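# Move the yellow open bin from shelf to table

## Task

Lift the yellow open bin from the shelf and leave it standing upright on an empty area of the table, its parts still inside. The remaining bins must stay upright on the shelf with their contents. It only counts if the bin stays put on its own once released, with no robot support. Anything the robot is touching at the end must not sag by more than about a fingernail's width when left alone, or the task fails.

## Robot and tools

ROBOT. Two 7-joint Kinova Gen3 arms, left_arm and right_arm, each with a two-finger parallel gripper that opens to 50 mm. Bases in the scene frame: left_arm at (+0.057, +0.336, 0) m, turned about 8 degrees around z; right_arm at (-0.015, -0.370, 0) m, turned about 5 degrees. Scene frame: origin on the table top midway between the arms, +z up, +x out over the table, left_arm on the +y side. The arm names do not match image left and right.

GRIPPER AXES. Fingers point along the gripper's +z and close along its x. end_effector_position is the spot between the pads; fingertips extend 17.5 mm past it. Pure rotations pivot about that spot, which is 25 mm off the last joint's axis toward the gripper's -y.

ROW FORMAT (shared by execute_actions and move). Each row has 18 numbers, all in [-1, 1], always covering both arms: left_arm dx, dy, dz, rx, ry, rz, then left_gripper position, force_limit, speed, then the same nine for right_arm and right_gripper. dx..rz are an offset, not a pose: they are measured from the gripper's measured pose when the action starts, expressed in that gripper's own axes. 1.0 equals 0.6 m for dx, dy, dz, and 180 degrees for rotation; rx, ry, rz form one rotation vector. Optionally 14 more numbers (0 to 1) scale each joint's stiffness, left_arm's 7 then right_arm's 7, staying in force until changed.
Gripper numbers are absolute settings, not offsets: position +1 fully open (50 mm), about -0.65 pads meet, -1 closes until blocked (use this to grip). force_limit per pad: -1 about 20 N, 0 about 102 N, +1 about 185 N (actual up to ~17% more). speed of the gap: -1 20 mm/s, 0 85, +1 150. Zeros here are real commands, so to leave a gripper unchanged repeat its last three numbers. New force_limit or speed only applies after the position changes by at least 0.01; to loosen a grip, open first.

TOOLS.
execute_actions(actions): a list of actions run in order. Each action is a table of up to 15 rows, one row per 1/30 s step; a short table repeats its last row to fill 15 steps. Every row is relative to the action's starting pose, not to the previous row. Each step, the command is clipped to within 70 mm and 16 degrees of the measured pose, so large offsets need several actions. An empty list just returns state and images.
move(target, speed, blocking): target is one 18-number row, offsets from the pose in the latest result that shows one; the gripper heads there along a straight line, both arms finishing together in 0.5 to 10 s. speed is in m/s, 0.002 to 0.5 (default 0.25), turning capped at twice that in rad/s. It does not avoid obstacles or the other arm; grippers lag and may overshoot speed near full reach. Faster contact and targets deeper past contact press harder. blocking=false returns after 0.5 s while motion continues; call wait or stop before sending new rows or moves.
wait(seconds): 0 to 10; arms hold their last command; returns early if a running move ends.
stop(): brakes a running move; needs stopping room. Fingers continue.
zoom_image(camera, region): camera is cam_low, cam_left_wrist or cam_right_wrist; region [x0, y0, x1, y1] in pixels of that 504x504 image, at most 504 by 504.
read_manual(section): only "licences"; no motion.
finished_scene(scene): ends the current scene (pass its number) once the robot has held the last command; irreversible; reports success.

RESULTS. The state line gives each gripper's end_effector_position (m) and end_effector_quat_wxyz in the scene frame; reported positions can be off, more at long reach. "Hand target" is the pose the controller is driving toward. "pose unreachable" means the clearance check altered or blocked that arm's command. A move adds a "move:" line: done, off_target, moving, held (a check blocked the last step) or fault, plus limits (paced = command clipped; held = steps blocked, after which the arm may surge) and distance to target. object_status: 0 moving, 1 blocked while opening, 2 blocked while closing (a grip), 3 reached the setpoint or pads met (usually nothing held). Confirm 2 after gripping. Opening in mm is about (250 - position_measured) x 0.202. A lost grip re-closes automatically unless force_limit was -1. Gripping an immovable object off-centre weakens over time.

CAMERAS. cam_low is fixed near x=1.76 m, looking back toward the robots; the wrist cameras ride on each hand. Calibration (K, distortion, T_world_to_cam) is given and may be off by a few degrees and millimetres.

LIMITS AND CAUTIONS. Joint ranges: waist, upper arm roll, forearm roll, wrist roll ±6.283 rad; shoulder ±2.250; elbow ±2.580; wrist pitch ±2.100. Load limits: first four joints 49.1 N m, wrist joints 30.9 N m, held weight included; hitting one stops that arm for 10 s and drops the rest of the call. Holding loads heats motors: warning at 60 °C, at 75 °C the arm goes limp and sinks. The simulation continues while replies are composed, holding the last command. Occasional disturbances may tug a held part or shove loose objects.
Avoid: arms colliding or pushing each other, dropping or tipping the bin or spilling its parts, bumping the other bins, knocking anything off the table, fast impacts and hard presses. Release the bin fully so it rests on the table by itself before ending.

Each tool is called after ">>>" as name(argument=value, ...) on one line, values as JSON.

## Session

>>> execute_actions(actions=[])

Scene clock: 0.00 s.
left_arm: end_effector_position=(+0.1322, +0.4346, +0.1973) position_measured=3 object_status=3 end_effector_quat_wxyz=(-0.578, +0.611, +0.459, +0.287) | right_arm: end_effector_position=(+0.4566, -0.4713, +0.2566) position_measured=3 object_status=3 end_effector_quat_wxyz=(-0.004, -0.499, +0.867, -0.002)
Joint positions: left_arm=[ 0.688  0.961  0.423  2.448 -0.615  1.414  3.089] | right_arm=[ 0.635  0.441 -0.628  1.454  0.268  1.336  4.087]
Joint velocities: left_arm=[-0.     0.    -0.001 -0.    -0.001 -0.     0.   ] | right_arm=[-0.001  0.001  0.     0.    -0.    -0.002 -0.   ]
Hand target (left_arm): +0.132, +0.435, +0.197; +0.578, -0.611, -0.459, -0.287
Hand target (right_arm): +0.457, -0.471, +0.257; -0.004, -0.499, +0.867, -0.002
Joint stiffness scale: left_arm=[1. 1. 1. 1. 1. 1. 1.] | right_arm=[1. 1. 1. 1. 1. 1. 1.]

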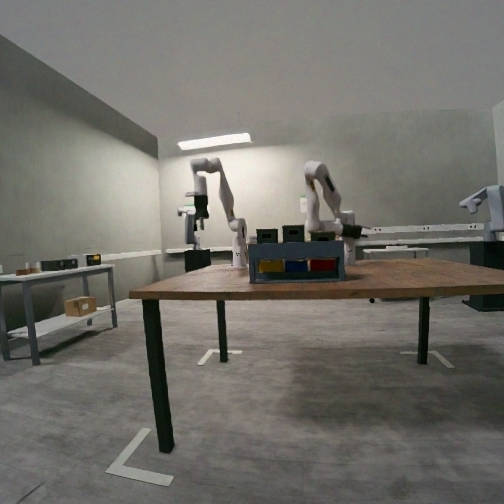

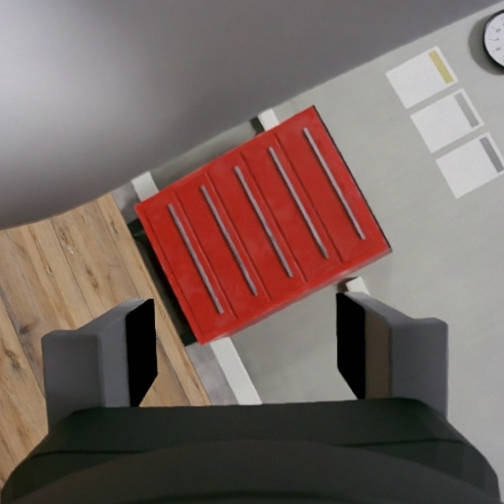

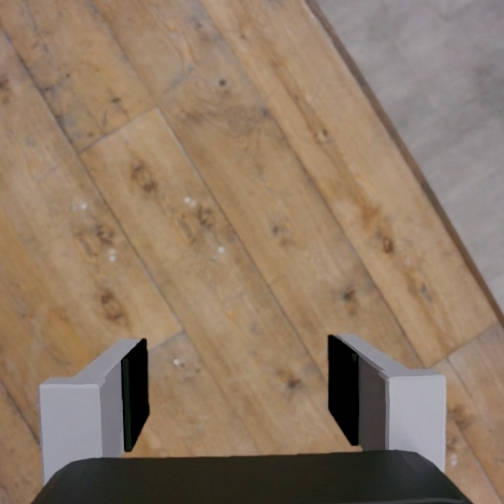

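>>> zoom_image(camera="cam_low", region=[200, 180, 400, 300])

Region (200, 180, 400, 300) of cam_low's 504x504 image, scaled by 2.520, with more detail than that image has; it fills the top 302 rows of this view, and the rest is white.

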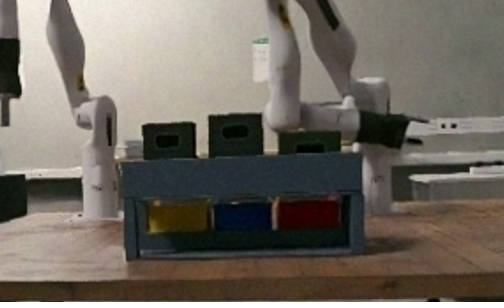

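>>> move(target=[0,0,0,0,0,0,1,0,0, -0.35,0.395,-0.333,0,0,0,1,0,0])

Scene clock: 7.97 s.
left_arm: end_effector_position=(+0.1322, +0.4346, +0.1973) position_measured=3 object_status=3 end_effector_quat_wxyz=(-0.578, +0.611, +0.459, +0.287) | right_arm: end_effector_position=(+0.3595, -0.1651, +0.4558) position_measured=3 object_status=3 end_effector_quat_wxyz=(+0.001, -0.502, +0.865, +0.003)
Joint positions: left_arm=[ 0.688  0.961  0.423  2.448 -0.615  1.414  3.089] | right_arm=[-0.015  0.358 -0.88   0.96   0.288  1.93   3.348]
Joint velocities: left_arm=[-0.001 -0.    -0.    -0.001 -0.001  0.     0.   ] | right_arm=[-0.009 -0.     0.001 -0.001  0.     0.    -0.   ]
Hand target (left_arm): +0.132, +0.435, +0.197; +0.578, -0.611, -0.459, -0.287
Hand target (right_arm): +0.360, -0.169, +0.455; -0.003, -0.498, +0.867, -0.002
Off the commanded pose (left_arm): 0.000 m, 0 deg.
Off the commanded pose (right_arm): 0.005 m, 1 deg.
Joint stiffness scale: left_arm=[1. 1. 1. 1. 1. 1. 1.] | right_arm=[1. 1. 1. 1. 1. 1. 1.]
move: off_target (right_arm)
camera_calibration (this result's frames):
cam_left_wrist: T_world_to_cam=[[0.439469, 0.205808, 0.874363, -0.327241], [0.888084, 0.0465385, -0.457319, -0.024856], [-0.134812, 0.977485, -0.162323, -0.203495], [0, 0, 0, 1]] pos_world=[0.138453, 0.267419, 0.241728]
cam_right_wrist: T_world_to_cam=[[-0.500496, -0.865461, 0.0219202, 0.0293034], [-0.864987, 0.500956, 0.0290071, 0.409558], [-0.0360856, -0.00444275, -0.999339, 0.628204], [0, 0, 0, 1]] pos_world=[0.391597, -0.177018, 0.615266]

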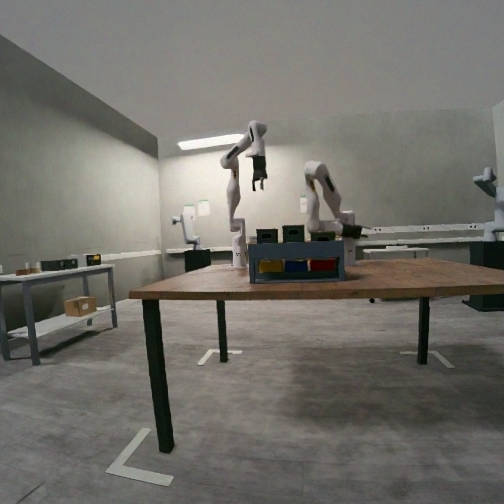

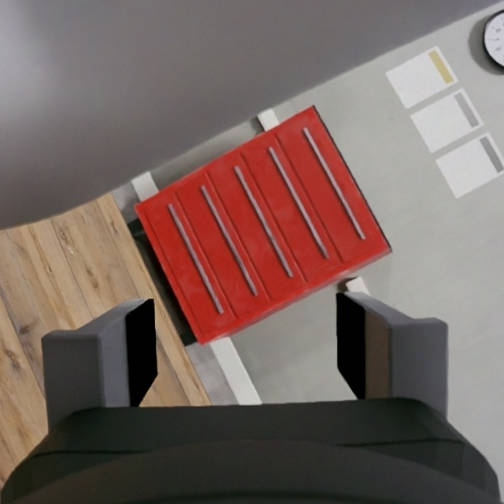

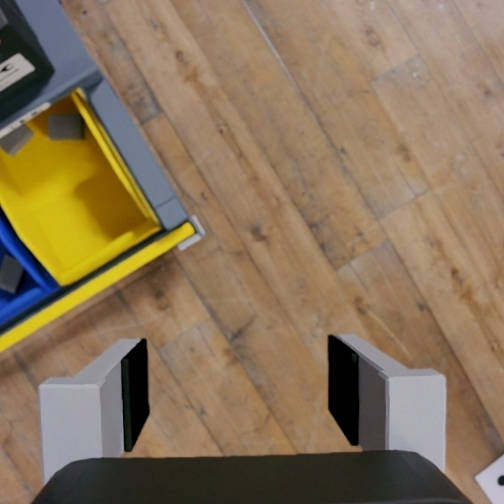

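>>> move(target=[0,0,0,0,0,0,1,0,0, -0.26,-0.06,0,0,0,0,1,0,0])

Scene clock: 10.03 s.
left_arm: end_effector_position=(+0.1322, +0.4346, +0.1973) position_measured=3 object_status=3 end_effector_quat_wxyz=(-0.578, +0.611, +0.459, +0.287) | right_arm: end_effector_position=(+0.4720, -0.0502, +0.4568) position_measured=3 object_status=3 end_effector_quat_wxyz=(+0.061, -0.498, +0.865, +0.005)
Joint positions: left_arm=[ 0.688  0.961  0.423  2.448 -0.615  1.414  3.089] | right_arm=[-0.502  0.719 -0.551  0.243  0.464  2.088  3.45 ]
Joint velocities: left_arm=[ 0.001  0.    -0.     0.     0.001 -0.    -0.   ] | right_arm=[-0.047  0.003  0.254 -0.026 -0.203  0.     0.036]
Hand target (left_arm): +0.132, +0.435, +0.197; +0.578, -0.611, -0.459, -0.287
Hand target (right_arm): +0.468, -0.048, +0.456; +0.056, -0.503, +0.862, +0.007
Off the commanded pose (left_arm): 0.000 m, 0 deg.
Off the commanded pose (right_arm): 0.005 m, 7 deg.
Joint stiffness scale: left_arm=[1. 1. 1. 1. 1. 1. 1.] | right_arm=[1. 1. 1. 1. 1. 1. 1.]
joint sent to its limit (right arm) — the command would take joint 6 (wrist pitch) past its upper limit, so that joint was sent only as far as its limit.
move: off_target (right_arm)
camera_calibration (this result's frames):
cam_left_wrist: T_world_to_cam=[[0.439469, 0.205808, 0.874363, -0.327241], [0.888084, 0.0465386, -0.45732, -0.024856], [-0.134812, 0.977485, -0.162323, -0.203495], [0, 0, 0, 1]] pos_world=[0.138453, 0.267419, 0.241729]
cam_right_wrist: T_world_to_cam=[[-0.504016, -0.859549, -0.0845216, 0.235624], [-0.861232, 0.507551, -0.0259213, 0.472893], [0.0651797, 0.059728, -0.996084, 0.58769], [0, 0, 0, 1]] pos_world=[0.487723, -0.0725882, 0.617562]

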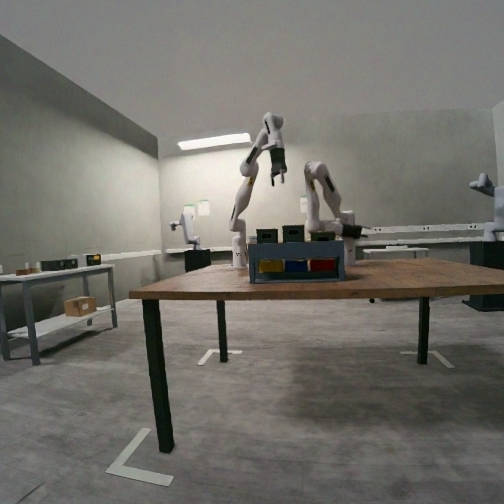

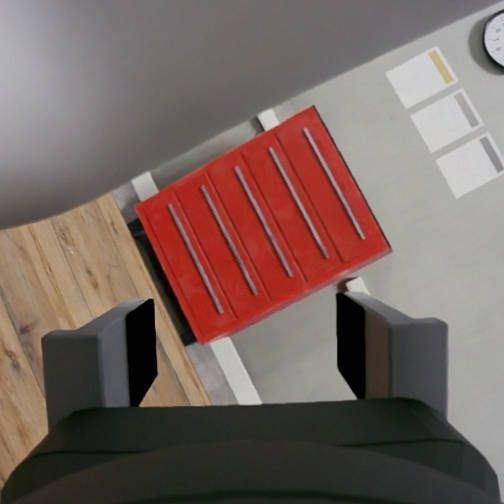

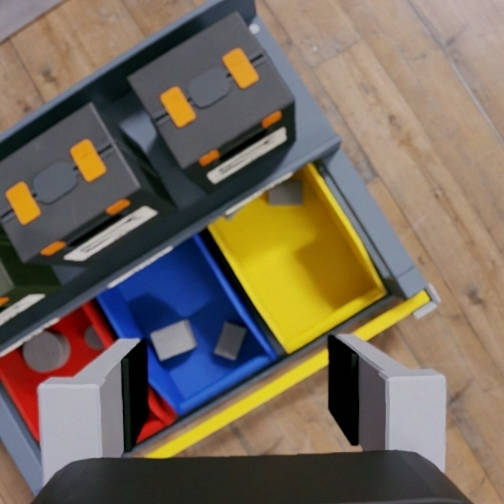

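>>> zoom_image(camera="cam_right_wrist", region=[150, 130, 450, 430])

Region (150, 130, 450, 430) of cam_right_wrist's 504x504 image, scaled by 1.680.

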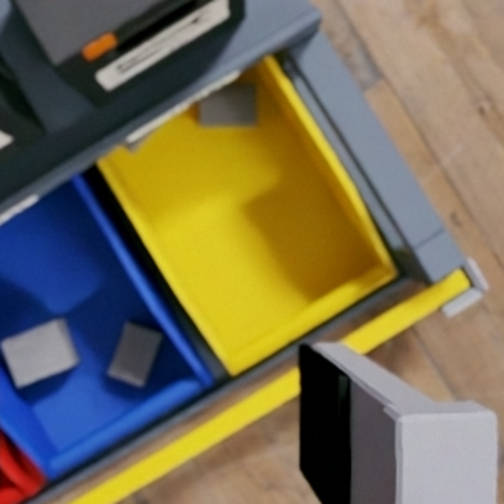

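>>> move(target=[0,0,0,0,0,0,1,0,0, 0.189,0.26,0.345,0.244,-0.066,-0.158,1,0,0])

Scene clock: 16.37 s.
left_arm: end_effector_position=(+0.1322, +0.4346, +0.1973) position_measured=3 object_status=3 end_effector_quat_wxyz=(-0.578, +0.611, +0.459, +0.287) | right_arm: end_effector_position=(+0.2979, -0.0531, +0.2295) position_measured=3 object_status=3 end_effector_quat_wxyz=(+0.321, -0.632, +0.650, -0.275)
Joint positions: left_arm=[ 0.688  0.961  0.423  2.448 -0.615  1.414  3.089] | right_arm=[-0.867  0.385 -0.696  2.223  1.309  1.195  2.155]
Joint velocities: left_arm=[-0.    -0.001 -0.    -0.    -0.001 -0.    -0.   ] | right_arm=[-0.01   0.001 -0.     0.    -0.     0.002  0.   ]
Hand target (left_arm): +0.132, +0.435, +0.197; +0.578, -0.611, -0.459, -0.287
Hand target (right_arm): +0.300, -0.053, +0.231; -0.325, +0.631, -0.647, +0.278
Off the commanded pose (left_arm): 0.000 m, 0 deg.
Off the commanded pose (right_arm): 0.005 m, 1 deg.
Joint stiffness scale: left_arm=[1. 1. 1. 1. 1. 1. 1.] | right_arm=[1. 1. 1. 1. 1. 1. 1.]
move: off_target (right_arm)
camera_calibration (this result's frames):
cam_left_wrist: T_world_to_cam=[[0.439469, 0.205808, 0.874363, -0.327241], [0.888084, 0.0465382, -0.457319, -0.024856], [-0.134811, 0.977485, -0.162323, -0.203495], [0, 0, 0, 1]] pos_world=[0.138453, 0.267419, 0.241729]
cam_right_wrist: T_world_to_cam=[[-0.0184019, -0.998136, -0.0581864, -0.0319536], [-0.663032, 0.0557418, -0.746512, 0.400881], [0.748364, 0.0248423, -0.662822, 0.0909647], [0, 0, 0, 1]] pos_world=[0.197135, -0.0564997, 0.357697]

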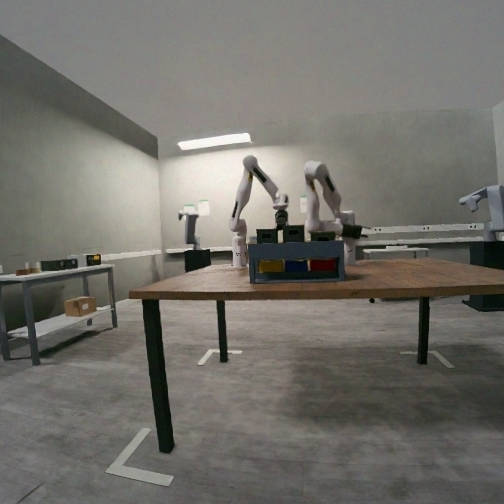

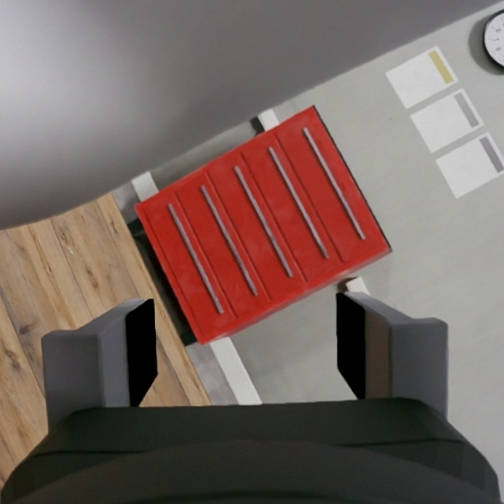

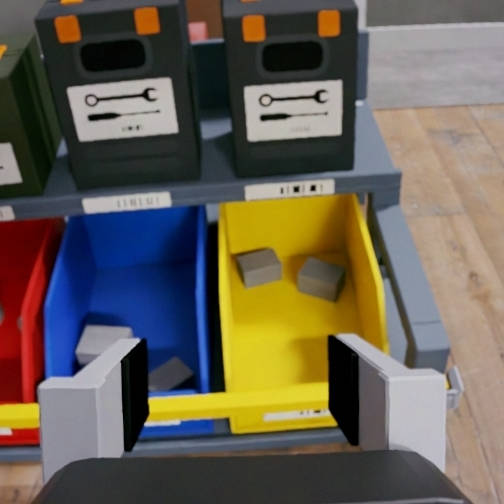

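>>> move(target=[0,0,0,0,0,0,1,0,0, -0.038,-0.177,0.225,-0.27,0,0,1,0,0])

Scene clock: 22.27 s.
left_arm: end_effector_position=(+0.1322, +0.4346, +0.1973) position_measured=3 object_status=3 end_effector_quat_wxyz=(-0.578, +0.611, +0.459, +0.287) | right_arm: end_effector_position=(+0.4741, -0.0320, +0.2267) position_measured=3 object_status=3 end_effector_quat_wxyz=(+0.040, -0.705, +0.708, +0.012)
Joint positions: left_arm=[ 0.688  0.961  0.423  2.448 -0.615  1.414  3.089] | right_arm=[-0.233  0.686 -0.66   1.169  0.391  1.33   3.782]
Joint velocities: left_arm=[ 0.    -0.    -0.    -0.     0.001 -0.001 -0.   ] | right_arm=[-0.001  0.005 -0.001 -0.002  0.     0.002 -0.   ]
Hand target (left_arm): +0.132, +0.435, +0.197; +0.578, -0.611, -0.459, -0.287
Hand target (right_arm): +0.471, -0.031, +0.226; -0.035, +0.707, -0.706, -0.016
Off the commanded pose (left_arm): 0.000 m, 0 deg.
Off the commanded pose (right_arm): 0.006 m, 1 deg.
Joint stiffness scale: left_arm=[1. 1. 1. 1. 1. 1. 1.] | right_arm=[1. 1. 1. 1. 1. 1. 1.]
move: off_target (right_arm)
camera_calibration (this result's frames):
cam_left_wrist: T_world_to_cam=[[0.439469, 0.205808, 0.874363, -0.327241], [0.888084, 0.0465388, -0.457319, -0.0248561], [-0.134812, 0.977485, -0.162323, -0.203495], [0, 0, 0, 1]] pos_world=[0.138453, 0.267419, 0.241729]
cam_right_wrist: T_world_to_cam=[[-0.00866698, -0.998799, -0.0482129, -0.0146543], [-0.999875, 0.00929263, -0.0127679, 0.506305], [0.0132006, 0.0480962, -0.998755, 0.382145], [0, 0, 0, 1]] pos_world=[0.501071, -0.0377214, 0.387427]

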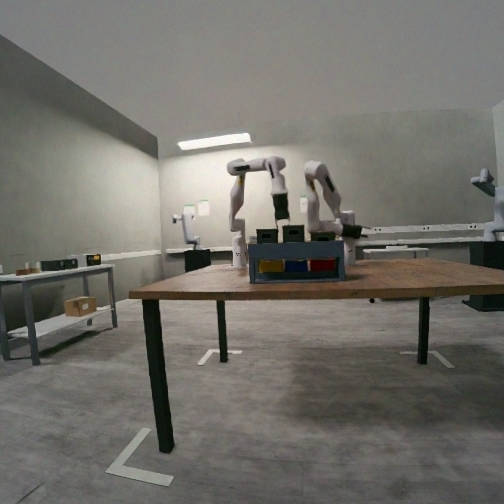

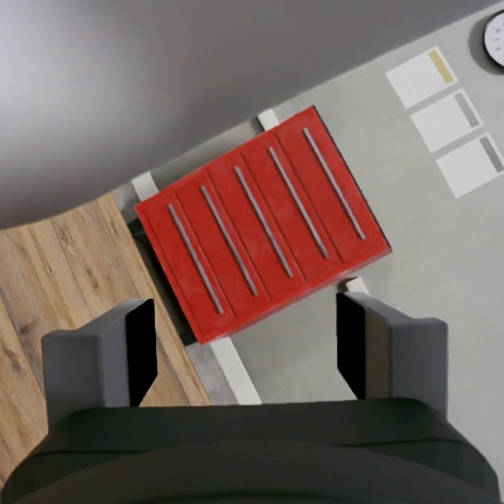

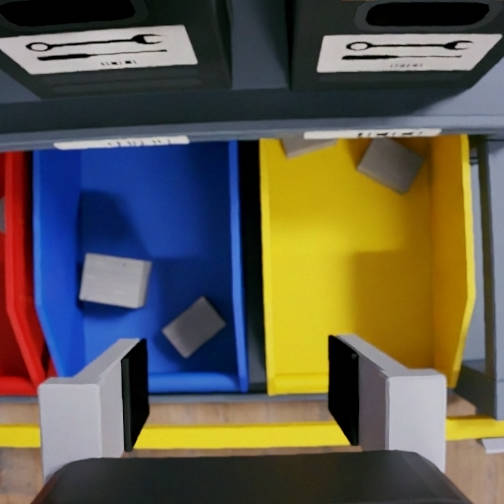

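>>> move(target=[0,0,0,0,0,0,1,0,0, 0.07,0,0.1,0,0,0,1,0,0], speed=0.15)

Scene clock: 24.70 s.
left_arm: end_effector_position=(+0.1322, +0.4346, +0.1973) position_measured=3 object_status=3 end_effector_quat_wxyz=(-0.578, +0.611, +0.459, +0.287) | right_arm: end_effector_position=(+0.4711, -0.0665, +0.1658) position_measured=3 object_status=3 end_effector_quat_wxyz=(+0.037, -0.704, +0.709, +0.017)
Joint positions: left_arm=[ 0.688  0.961  0.423  2.448 -0.615  1.414  3.089] | right_arm=[-0.151  0.695 -0.648  1.367  0.399  1.141  3.795]
Joint velocities: left_arm=[ 0.    -0.    -0.    -0.     0.001 -0.001 -0.   ] | right_arm=[ 0.005 -0.    -0.     0.001  0.    -0.002 -0.   ]
Hand target (left_arm): +0.132, +0.435, +0.197; +0.578, -0.611, -0.459, -0.287
Hand target (right_arm): +0.476, -0.069, +0.164; -0.040, +0.706, -0.707, -0.013
Off the commanded pose (left_arm): 0.000 m, 0 deg.
Off the commanded pose (right_arm): 0.006 m, 1 deg.
Joint stiffness scale: left_arm=[1. 1. 1. 1. 1. 1. 1.] | right_arm=[1. 1. 1. 1. 1. 1. 1.]
move: off_target (right_arm)
camera_calibration (this result's frames):
cam_left_wrist: T_world_to_cam=[[0.439469, 0.205808, 0.874363, -0.327241], [0.888084, 0.0465383, -0.457319, -0.0248559], [-0.134812, 0.977485, -0.162323, -0.203495], [0, 0, 0, 1]] pos_world=[0.138453, 0.267419, 0.241729]
cam_right_wrist: T_world_to_cam=[[-0.0121318, -0.998608, -0.0513251, -0.0499385], [-0.999919, 0.012311, -0.00317701, 0.501564], [0.00380445, 0.0512824, -0.998677, 0.327688], [0, 0, 0, 1]] pos_world=[0.499671, -0.0728484, 0.326285]

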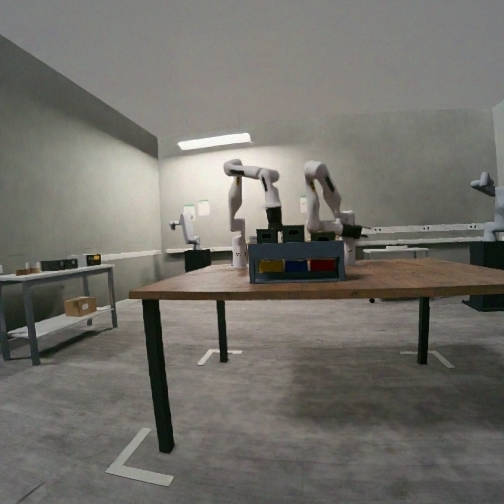

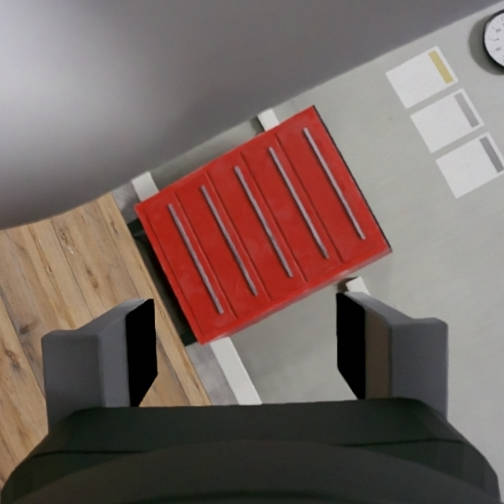

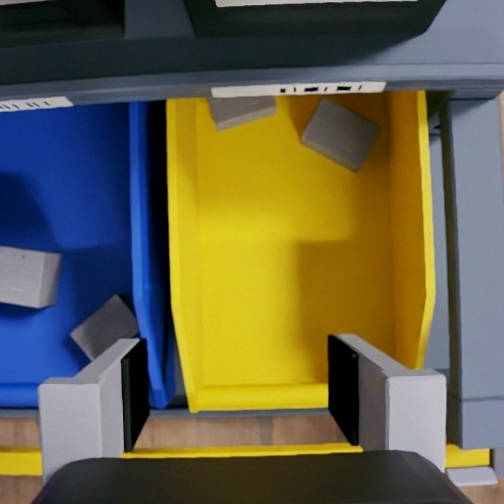

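>>> move(target=[0,0,0,0,0,0,1,0,0, 0.04,-0.015,0,0,0,0,1,0,0], speed=0.1)

>>> move(target=[0,0,0,0,0,0,1,0,0, 0,0,0.15,0,0,0,1,0,0], speed=0.1)

Scene clock: 27.43 s.
left_arm: end_effector_position=(+0.1322, +0.4346, +0.1973) position_measured=3 object_status=3 end_effector_quat_wxyz=(-0.578, +0.611, +0.459, +0.287) | right_arm: end_effector_position=(+0.4795, -0.0934, +0.1629) position_measured=3 object_status=3 end_effector_quat_wxyz=(+0.033, -0.702, +0.711, +0.015)
Joint positions: left_arm=[ 0.688  0.961  0.423  2.448 -0.615  1.414  3.089] | right_arm=[-0.099  0.69  -0.649  1.386  0.399  1.139  3.833]
Joint velocities: left_arm=[-0.     0.     0.    -0.001 -0.     0.    -0.   ] | right_arm=[ 0.01   0.001 -0.005  0.    -0.    -0.    -0.   ]
Hand target (left_arm): +0.132, +0.435, +0.197; +0.578, -0.611, -0.459, -0.287
Hand target (right_arm): +0.480, -0.091, +0.164; -0.037, +0.704, -0.709, -0.017
Off the commanded pose (left_arm): 0.000 m, 0 deg.
Off the commanded pose (right_arm): 0.003 m, 1 deg.
Joint stiffness scale: left_arm=[1. 1. 1. 1. 1. 1. 1.] | right_arm=[1. 1. 1. 1. 1. 1. 1.]
move: done
camera_calibration (this result's frames):
cam_left_wrist: T_world_to_cam=[[0.439469, 0.205808, 0.874363, -0.327241], [0.888084, 0.0465386, -0.457319, -0.024856], [-0.134812, 0.977485, -0.162323, -0.203495], [0, 0, 0, 1]] pos_world=[0.138453, 0.267419, 0.241729]
cam_right_wrist: T_world_to_cam=[[-0.0181202, -0.998971, -0.0415646, -0.0756551], [-0.999836, 0.0180986, 0.000895058, 0.510096], [-0.000141874, 0.041574, -0.999135, 0.327157], [0, 0, 0, 1]] pos_world=[0.508688, -0.0984106, 0.323273]

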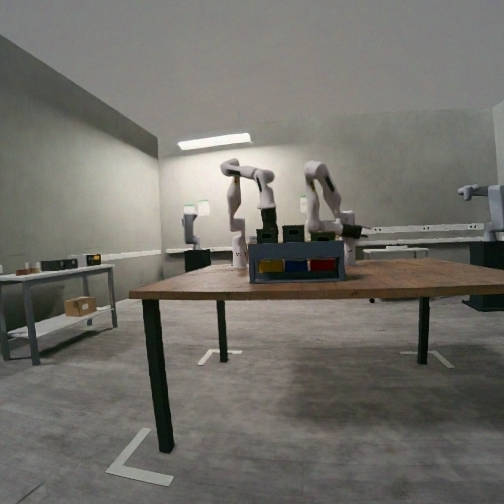

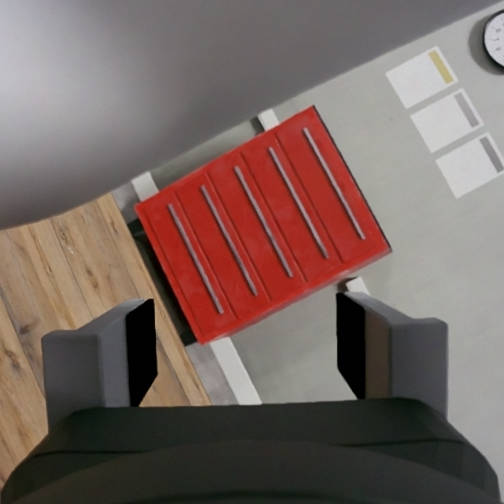

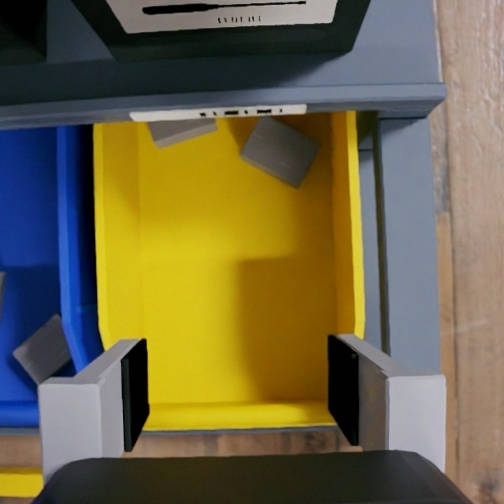

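Scene clock: 28.77 s.
left_arm: end_effector_position=(+0.1322, +0.4346, +0.1973) position_measured=3 object_status=3 end_effector_quat_wxyz=(-0.578, +0.611, +0.459, +0.287) | right_arm: end_effector_position=(+0.4794, -0.0870, +0.0754) position_measured=3 object_status=3 end_effector_quat_wxyz=(+0.031, -0.702, +0.711, +0.018)
Joint positions: left_arm=[ 0.688  0.961  0.423  2.448 -0.615  1.414  3.089] | right_arm=[-0.136  0.803 -0.587  1.477  0.458  0.944  3.784]
Joint velocities: left_arm=[ 0.     0.001 -0.     0.    -0.002  0.     0.   ] | right_arm=[-0.005  0.003  0.004 -0.     0.    -0.002 -0.   ]
Hand target (left_arm): +0.132, +0.435, +0.197; +0.578, -0.611, -0.459, -0.287
Hand target (right_arm): +0.481, -0.087, +0.073; -0.033, +0.702, -0.711, -0.015
Off the commanded pose (left_arm): 0.000 m, 0 deg.
Off the commanded pose (right_arm): 0.003 m, 0 deg.
Joint stiffness scale: left_arm=[1. 1. 1. 1. 1. 1. 1.] | right_arm=[1. 1. 1. 1. 1. 1. 1.]
move: done
camera_calibration (this result's frames):
cam_left_wrist: T_world_to_cam=[[0.439469, 0.205808, 0.874363, -0.327241], [0.888084, 0.0465385, -0.457319, -0.024856], [-0.134812, 0.977485, -0.162323, -0.203495], [0, 0, 0, 1]] pos_world=[0.138453, 0.267419, 0.241729]
cam_right_wrist: T_world_to_cam=[[-0.0176582, -0.998884, -0.0438077, -0.0728963], [-0.999819, 0.0173331, 0.0077895, 0.509379], [-0.00702148, 0.0439373, -0.99901, 0.242993], [0, 0, 0, 1]] pos_world=[0.509706, -0.0923205, 0.235591]

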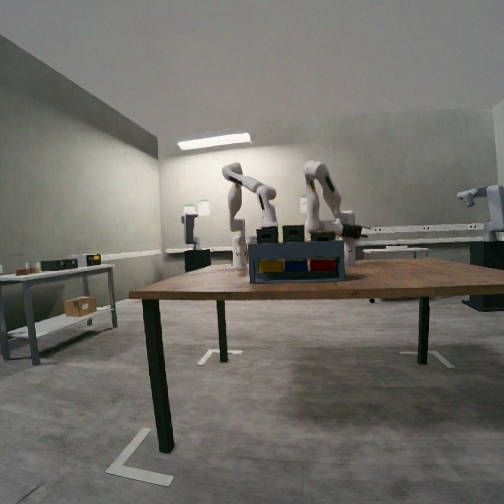

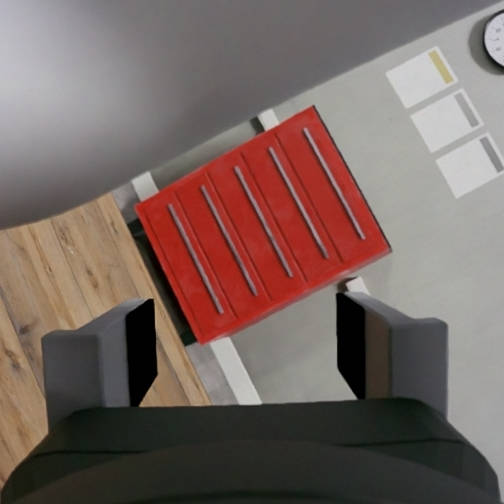

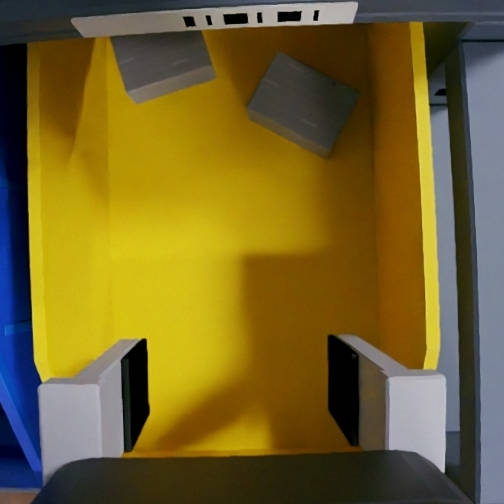

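Now push the bin gently toward the frame (-y).

>>> move(target=[0,0,0,0,0,0,1,0,0, 0.045,0,0,0,0,0,1,0,0], speed=0.03)

Scene clock: 30.20 s.
left_arm: end_effector_position=(+0.1322, +0.4346, +0.1973) position_measured=3 object_status=3 end_effector_quat_wxyz=(-0.578, +0.611, +0.459, +0.287) | right_arm: end_effector_position=(+0.4775, -0.1085, +0.0736) position_measured=3 object_status=3 end_effector_quat_wxyz=(+0.031, -0.703, +0.710, +0.019)
Joint positions: left_arm=[ 0.688  0.961  0.423  2.448 -0.615  1.414  3.089] | right_arm=[-0.089  0.785 -0.594  1.526  0.458  0.917  3.812]
Joint velocities: left_arm=[ 0.     0.001  0.     0.     0.    -0.     0.   ] | right_arm=[ 0.006 -0.004 -0.006  0.003  0.001 -0.002 -0.   ]
Hand target (left_arm): +0.132, +0.435, +0.197; +0.578, -0.611, -0.459, -0.287
Hand target (right_arm): +0.479, -0.114, +0.074; -0.031, +0.702, -0.711, -0.018
Off the commanded pose (left_arm): 0.000 m, 0 deg.
Off the commanded pose (right_arm): 0.006 m, 0 deg.
Joint stiffness scale: left_arm=[1. 1. 1. 1. 1. 1. 1.] | right_arm=[1. 1. 1. 1. 1. 1. 1.]
move: off_target (right_arm)
camera_calibration (this result's frames):
cam_left_wrist: T_world_to_cam=[[0.439469, 0.205808, 0.874363, -0.327241], [0.888084, 0.0465384, -0.457319, -0.024856], [-0.134812, 0.977485, -0.162323, -0.203495], [0, 0, 0, 1]] pos_world=[0.138453, 0.267419, 0.241729]
cam_right_wrist: T_world_to_cam=[[-0.0144283, -0.998835, -0.0460475, -0.095843], [-0.999863, 0.0140416, 0.00870989, 0.507439], [-0.00805317, 0.0461669, -0.998901, 0.242844], [0, 0, 0, 1]] pos_world=[0.507943, -0.114068, 0.233744]

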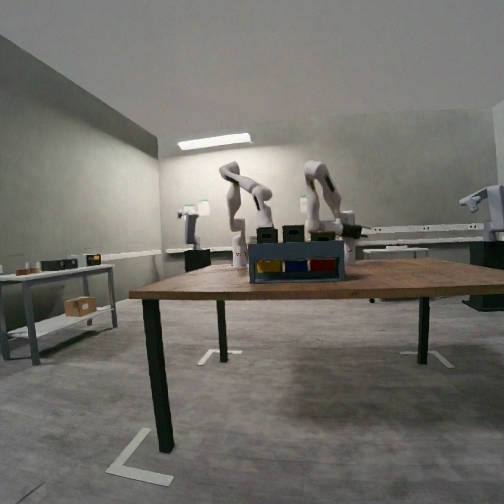

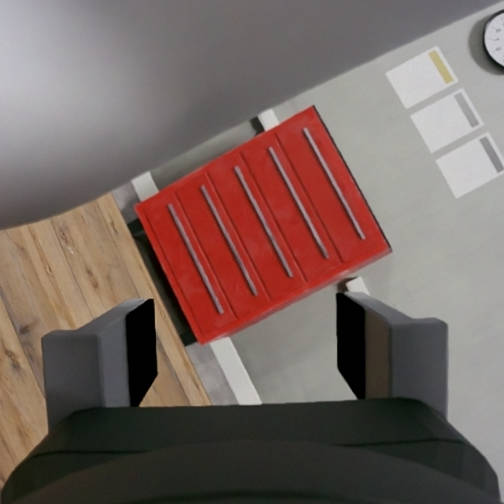

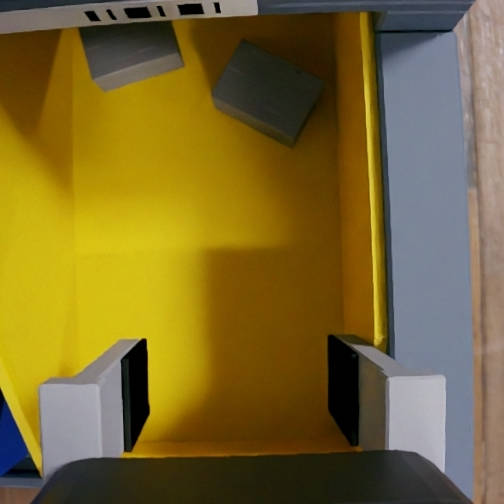

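>>> move(target=[0,0,0,0,0,0,1,0,0, -0.02,0,0,0,0,0,1,0,0], speed=0.05)

>>> move(target=[0,0,0,0,0,0,1,0,0, 0,0,-0.14,0,0,0,1,0,0], speed=0.15)

>>> move(target=[0,0,0,0,0,0,1,0,0, -0.08,0,0,0,0,0,-0.12,0,0], speed=0.15)

Scene clock: 32.03 s.
left_arm: end_effector_position=(+0.1322, +0.4346, +0.1973) position_measured=3 object_status=3 end_effector_quat_wxyz=(-0.578, +0.611, +0.459, +0.287) | right_arm: end_effector_position=(+0.4789, -0.0942, +0.0760) position_measured=3 object_status=3 end_effector_quat_wxyz=(+0.036, -0.706, +0.707, +0.020)
Joint positions: left_arm=[ 0.688  0.961  0.423  2.448 -0.615  1.414  3.089] | right_arm=[-0.112  0.791 -0.595  1.506  0.458  0.921  3.804]
Joint velocities: left_arm=[-0.    -0.001  0.     0.    -0.001 -0.001  0.   ] | right_arm=[-0.005  0.002 -0.001 -0.001 -0.     0.001 -0.001]
Hand target (left_arm): +0.132, +0.435, +0.197; +0.578, -0.611, -0.459, -0.287
Hand target (right_arm): +0.478, -0.097, +0.074; -0.031, +0.703, -0.710, -0.019
Off the commanded pose (left_arm): 0.000 m, 0 deg.
Off the commanded pose (right_arm): 0.003 m, 1 deg.
Joint stiffness scale: left_arm=[1. 1. 1. 1. 1. 1. 1.] | right_arm=[1. 1. 1. 1. 1. 1. 1.]
move: done
camera_calibration (this result's frames):
cam_right_wrist: T_world_to_cam=[[-0.00727683, -0.99851, -0.0540898, -0.0842604], [-0.999972, 0.00716883, 0.00219053, 0.508549], [-0.0017995, 0.0541042, -0.998534, 0.242299], [0, 0, 0, 1]] pos_world=[0.508358, -0.10089, 0.236272]

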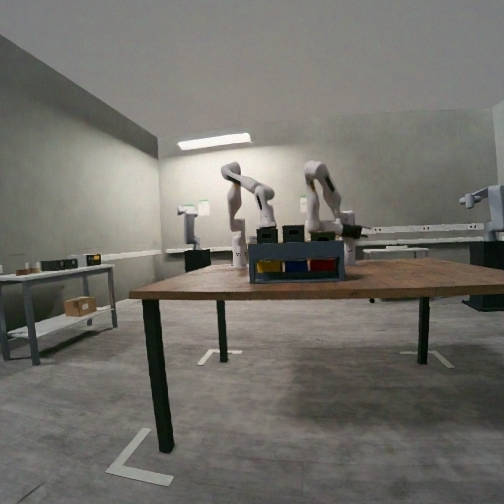

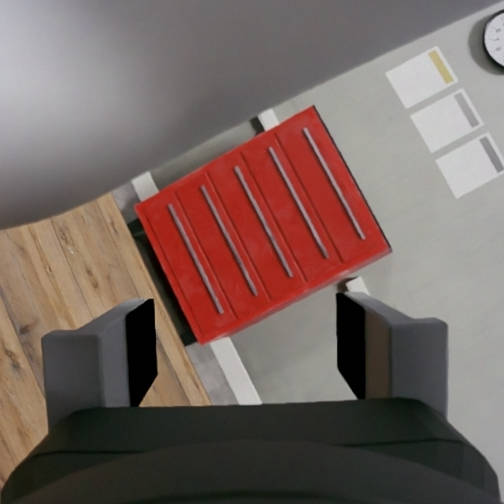

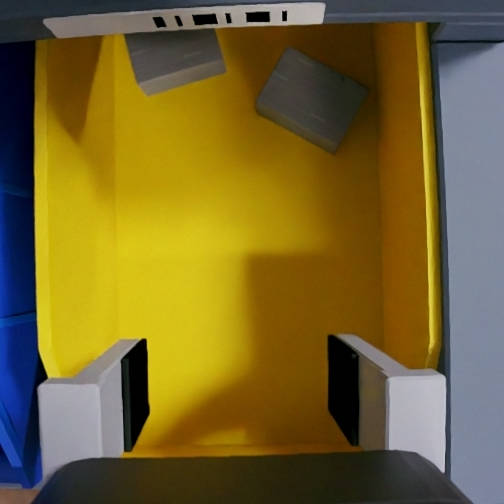

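Scene clock: 33.07 s.
left_arm: end_effector_position=(+0.1322, +0.4346, +0.1973) position_measured=3 object_status=3 end_effector_quat_wxyz=(-0.578, +0.611, +0.459, +0.287) | right_arm: end_effector_position=(+0.4799, -0.1016, +0.1574) position_measured=3 object_status=3 end_effector_quat_wxyz=(+0.038, -0.705, +0.708, +0.016)
Joint positions: left_arm=[ 0.688  0.961  0.423  2.448 -0.615  1.414  3.089] | right_arm=[-0.074  0.683 -0.65   1.422  0.397  1.101  3.854]
Joint velocities: left_arm=[-0.001  0.    -0.     0.     0.001  0.    -0.   ] | right_arm=[ 0.005 -0.001 -0.005 -0.001  0.     0.001 -0.001]
Hand target (left_arm): +0.132, +0.435, +0.197; +0.578, -0.611, -0.459, -0.287
Hand target (right_arm): +0.477, -0.101, +0.160; -0.036, +0.706, -0.707, -0.019
Off the commanded pose (left_arm): 0.000 m, 0 deg.
Off the commanded pose (right_arm): 0.004 m, 0 deg.
Joint stiffness scale: left_arm=[1. 1. 1. 1. 1. 1. 1.] | right_arm=[1. 1. 1. 1. 1. 1. 1.]
move: off_target (right_arm)
camera_calibration (this result's frames):
cam_left_wrist: T_world_to_cam=[[0.439469, 0.205808, 0.874363, -0.327241], [0.888084, 0.0465383, -0.45732, -0.0248559], [-0.134811, 0.977485, -0.162323, -0.203495], [0, 0, 0, 1]] pos_world=[0.138453, 0.267419, 0.241729]
cam_right_wrist: T_world_to_cam=[[-0.00934935, -0.998661, -0.0508726, -0.0867479], [-0.999939, 0.00963543, -0.00538121, 0.51083], [0.00586418, 0.0508192, -0.998691, 0.320047], [0, 0, 0, 1]] pos_world=[0.508111, -0.107818, 0.317964]

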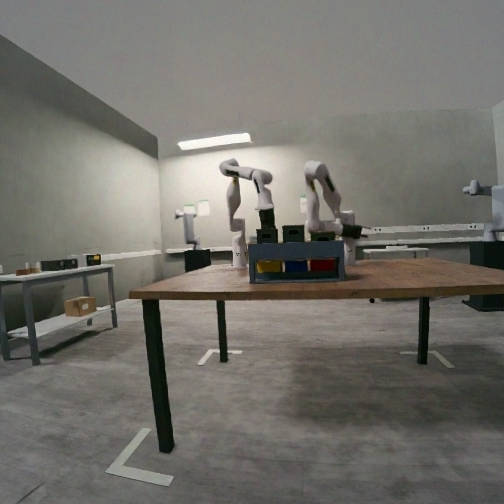

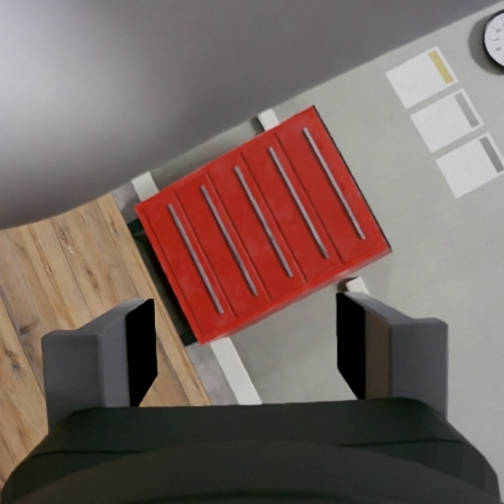

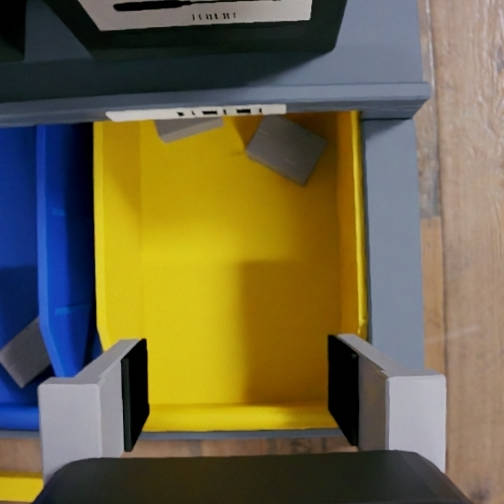

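Scene clock: 33.93 s.
left_arm: end_effector_position=(+0.1322, +0.4346, +0.1973) position_measured=3 object_status=3 end_effector_quat_wxyz=(-0.578, +0.611, +0.459, +0.287) | right_arm: end_effector_position=(+0.4800, -0.0507, +0.1626) position_measured=171 object_status=3 end_effector_quat_wxyz=(+0.043, -0.706, +0.707, +0.020)
Joint positions: left_arm=[ 0.688  0.961  0.423  2.448 -0.615  1.414  3.089] | right_arm=[-0.179  0.724 -0.636  1.319  0.4    1.145  3.799]
Joint velocities: left_arm=[ 0.001 -0.    -0.    -0.    -0.001 -0.    -0.   ] | right_arm=[-0.015  0.001  0.015 -0.002 -0.    -0.    -0.   ]
Hand target (left_arm): +0.132, +0.435, +0.197; +0.578, -0.611, -0.459, -0.287
Hand target (right_arm): +0.480, -0.054, +0.161; -0.038, +0.705, -0.708, -0.016
Off the commanded pose (left_arm): 0.000 m, 0 deg.
Off the commanded pose (right_arm): 0.003 m, 1 deg.
Joint stiffness scale: left_arm=[1. 1. 1. 1. 1. 1. 1.] | right_arm=[1. 1. 1. 1. 1. 1. 1.]
move: done
camera_calibration (this result's frames):
cam_left_wrist: T_world_to_cam=[[0.439469, 0.205808, 0.874363, -0.327241], [0.888084, 0.0465384, -0.457319, -0.024856], [-0.134812, 0.977485, -0.162323, -0.203495], [0, 0, 0, 1]] pos_world=[0.138453, 0.267419, 0.241729]
cam_right_wrist: T_world_to_cam=[[-0.00698052, -0.998002, -0.0628017, -0.0347587], [-0.999951, 0.00740573, -0.00654047, 0.510538], [0.00699249, 0.062753, -0.998005, 0.322565], [0, 0, 0, 1]] pos_world=[0.508015, -0.0587121, 0.323078]

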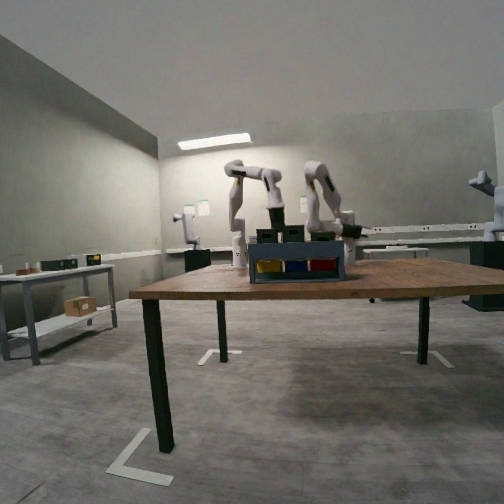

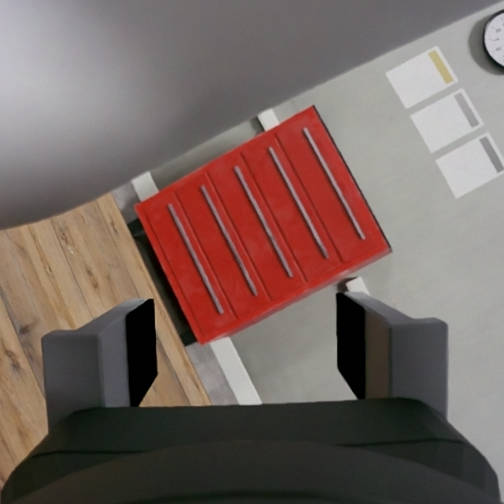

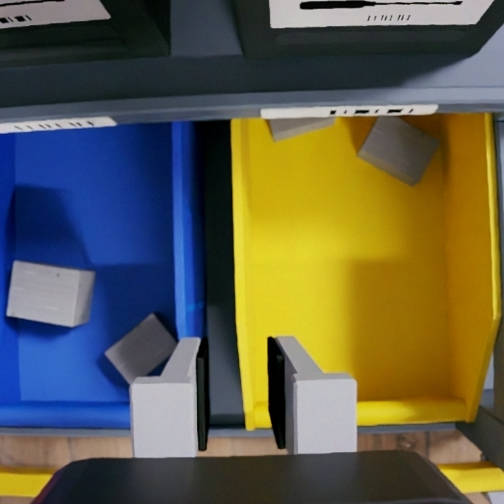

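>>> move(target=[0,0,0,0,0,0,1,0,0, 0,-0.03,0.145,0,0,0,-0.12,0,0], speed=0.08)

Scene clock: 36.00 s.
left_arm: end_effector_position=(+0.1322, +0.4346, +0.1973) position_measured=3 object_status=3 end_effector_quat_wxyz=(-0.578, +0.611, +0.459, +0.287) | right_arm: end_effector_position=(+0.4976, -0.0431, +0.0784) position_measured=171 object_status=3 end_effector_quat_wxyz=(+0.040, -0.706, +0.707, +0.023)
Joint positions: left_arm=[ 0.688  0.961  0.423  2.448 -0.615  1.414  3.089] | right_arm=[-0.21   0.859 -0.574  1.338  0.444  0.998  3.793]
Joint velocities: left_arm=[ 0.    -0.    -0.     0.     0.002  0.    -0.   ] | right_arm=[-0.006  0.002  0.003 -0.    -0.    -0.002  0.001]
Hand target (left_arm): +0.132, +0.435, +0.197; +0.578, -0.611, -0.459, -0.287
Hand target (right_arm): +0.500, -0.043, +0.077; -0.043, +0.706, -0.707, -0.020
Off the commanded pose (left_arm): 0.000 m, 0 deg.
Off the commanded pose (right_arm): 0.004 m, 0 deg.
Joint stiffness scale: left_arm=[1. 1. 1. 1. 1. 1. 1.] | right_arm=[1. 1. 1. 1. 1. 1. 1.]
move: off_target (right_arm)
camera_calibration (this result's frames):
cam_left_wrist: T_world_to_cam=[[0.439469, 0.205808, 0.874363, -0.327241], [0.888084, 0.0465387, -0.457319, -0.024856], [-0.134812, 0.977485, -0.162323, -0.203495], [0, 0, 0, 1]] pos_world=[0.138453, 0.267419, 0.241729]
cam_right_wrist: T_world_to_cam=[[-0.00639218, -0.997918, -0.0641751, -0.0325903], [-0.999979, 0.00628794, 0.00182627, 0.526866], [-0.00141894, 0.0641854, -0.997937, 0.242189], [0, 0, 0, 1]] pos_world=[0.52699, -0.0513803, 0.238636]

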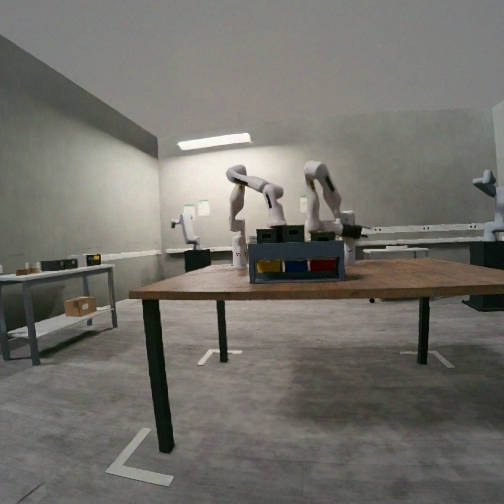

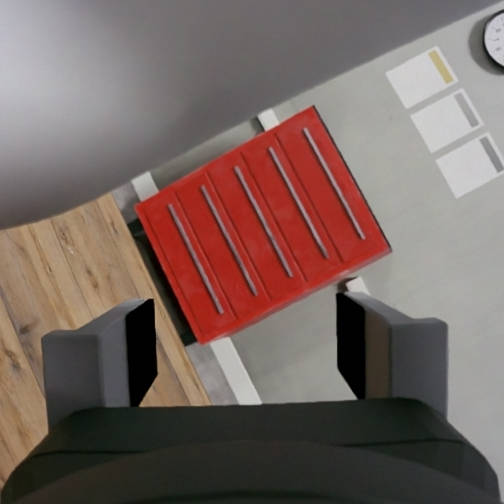

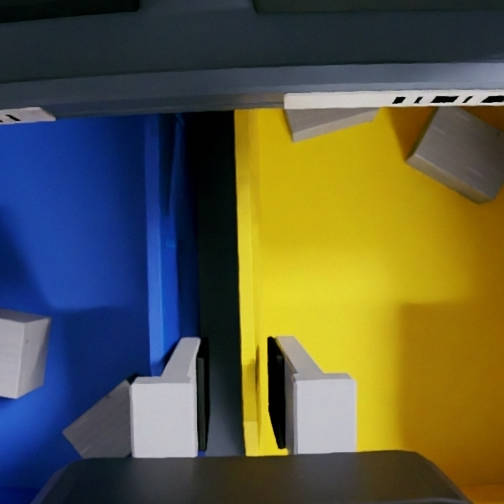

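Wall is between the fingers. Grip.

>>> execute_actions(actions=[[[0,0,0,0,0,0,1,0,0, 0,0,0,0,0,0,-1,0.6,0]],[[0,0,0,0,0,0,1,0,0, 0,0,0,0,0,0,-1,0.6,0]]])

Scene clock: 37.30 s.
left_arm: end_effector_position=(+0.1322, +0.4346, +0.1973) position_measured=3 object_status=3 end_effector_quat_wxyz=(-0.578, +0.611, +0.459, +0.287) | right_arm: end_effector_position=(+0.4989, -0.0431, +0.0830) position_measured=242 object_status=2 end_effector_quat_wxyz=(+0.043, -0.706, +0.707, +0.021)
Joint positions: left_arm=[ 0.688  0.961  0.423  2.448 -0.615  1.414  3.089] | right_arm=[-0.21   0.851 -0.574  1.338  0.444  1.     3.793]
Joint velocities: left_arm=[ 0.     0.001  0.    -0.001 -0.001  0.     0.   ] | right_arm=[ 0.002 -0.    -0.001 -0.     0.    -0.     0.   ]
Hand target (left_arm): +0.132, +0.435, +0.197; +0.578, -0.611, -0.459, -0.287
Hand target (right_arm): +0.498, -0.043, +0.081; -0.042, +0.706, -0.707, -0.022
Off the commanded pose (left_arm): 0.000 m, 0 deg.
Off the commanded pose (right_arm): 0.002 m, 0 deg.
Joint stiffness scale: left_arm=[1. 1. 1. 1. 1. 1. 1.] | right_arm=[1. 1. 1. 1. 1. 1. 1.]
camera_calibration (this result's frames):
cam_right_wrist: T_world_to_cam=[[-0.0059369, -0.997863, -0.065072, -0.0324452], [-0.999969, 0.0062637, -0.00481923, 0.528642], [0.00521652, 0.0650414, -0.997869, 0.243503], [0, 0, 0, 1]] pos_world=[0.527162, -0.0515249, 0.24342]

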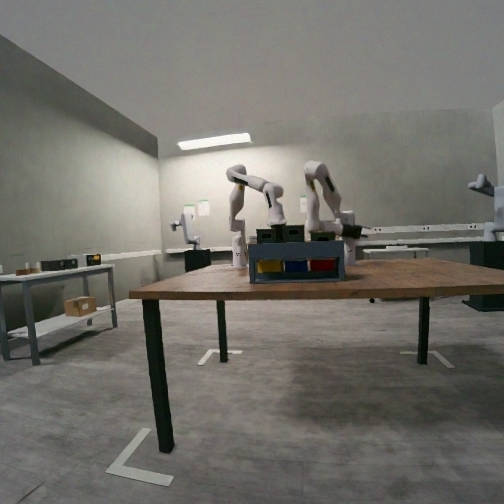

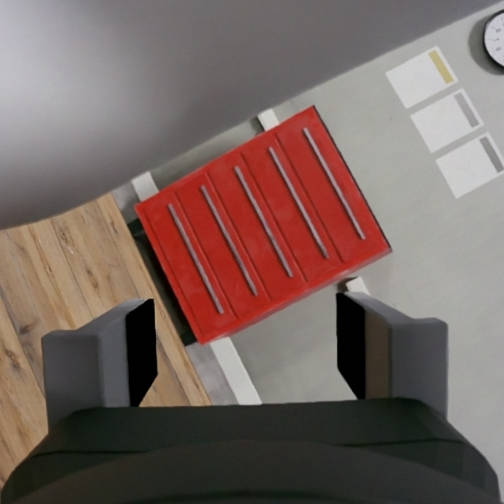

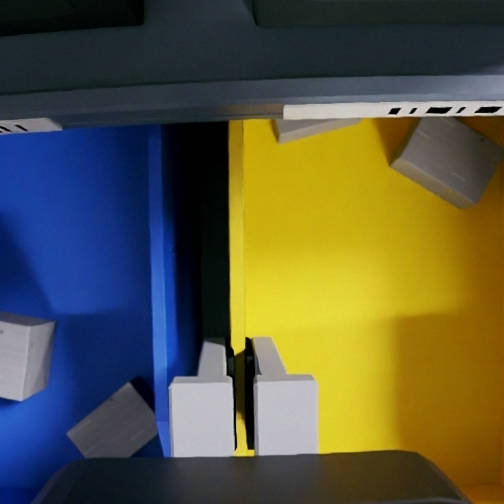

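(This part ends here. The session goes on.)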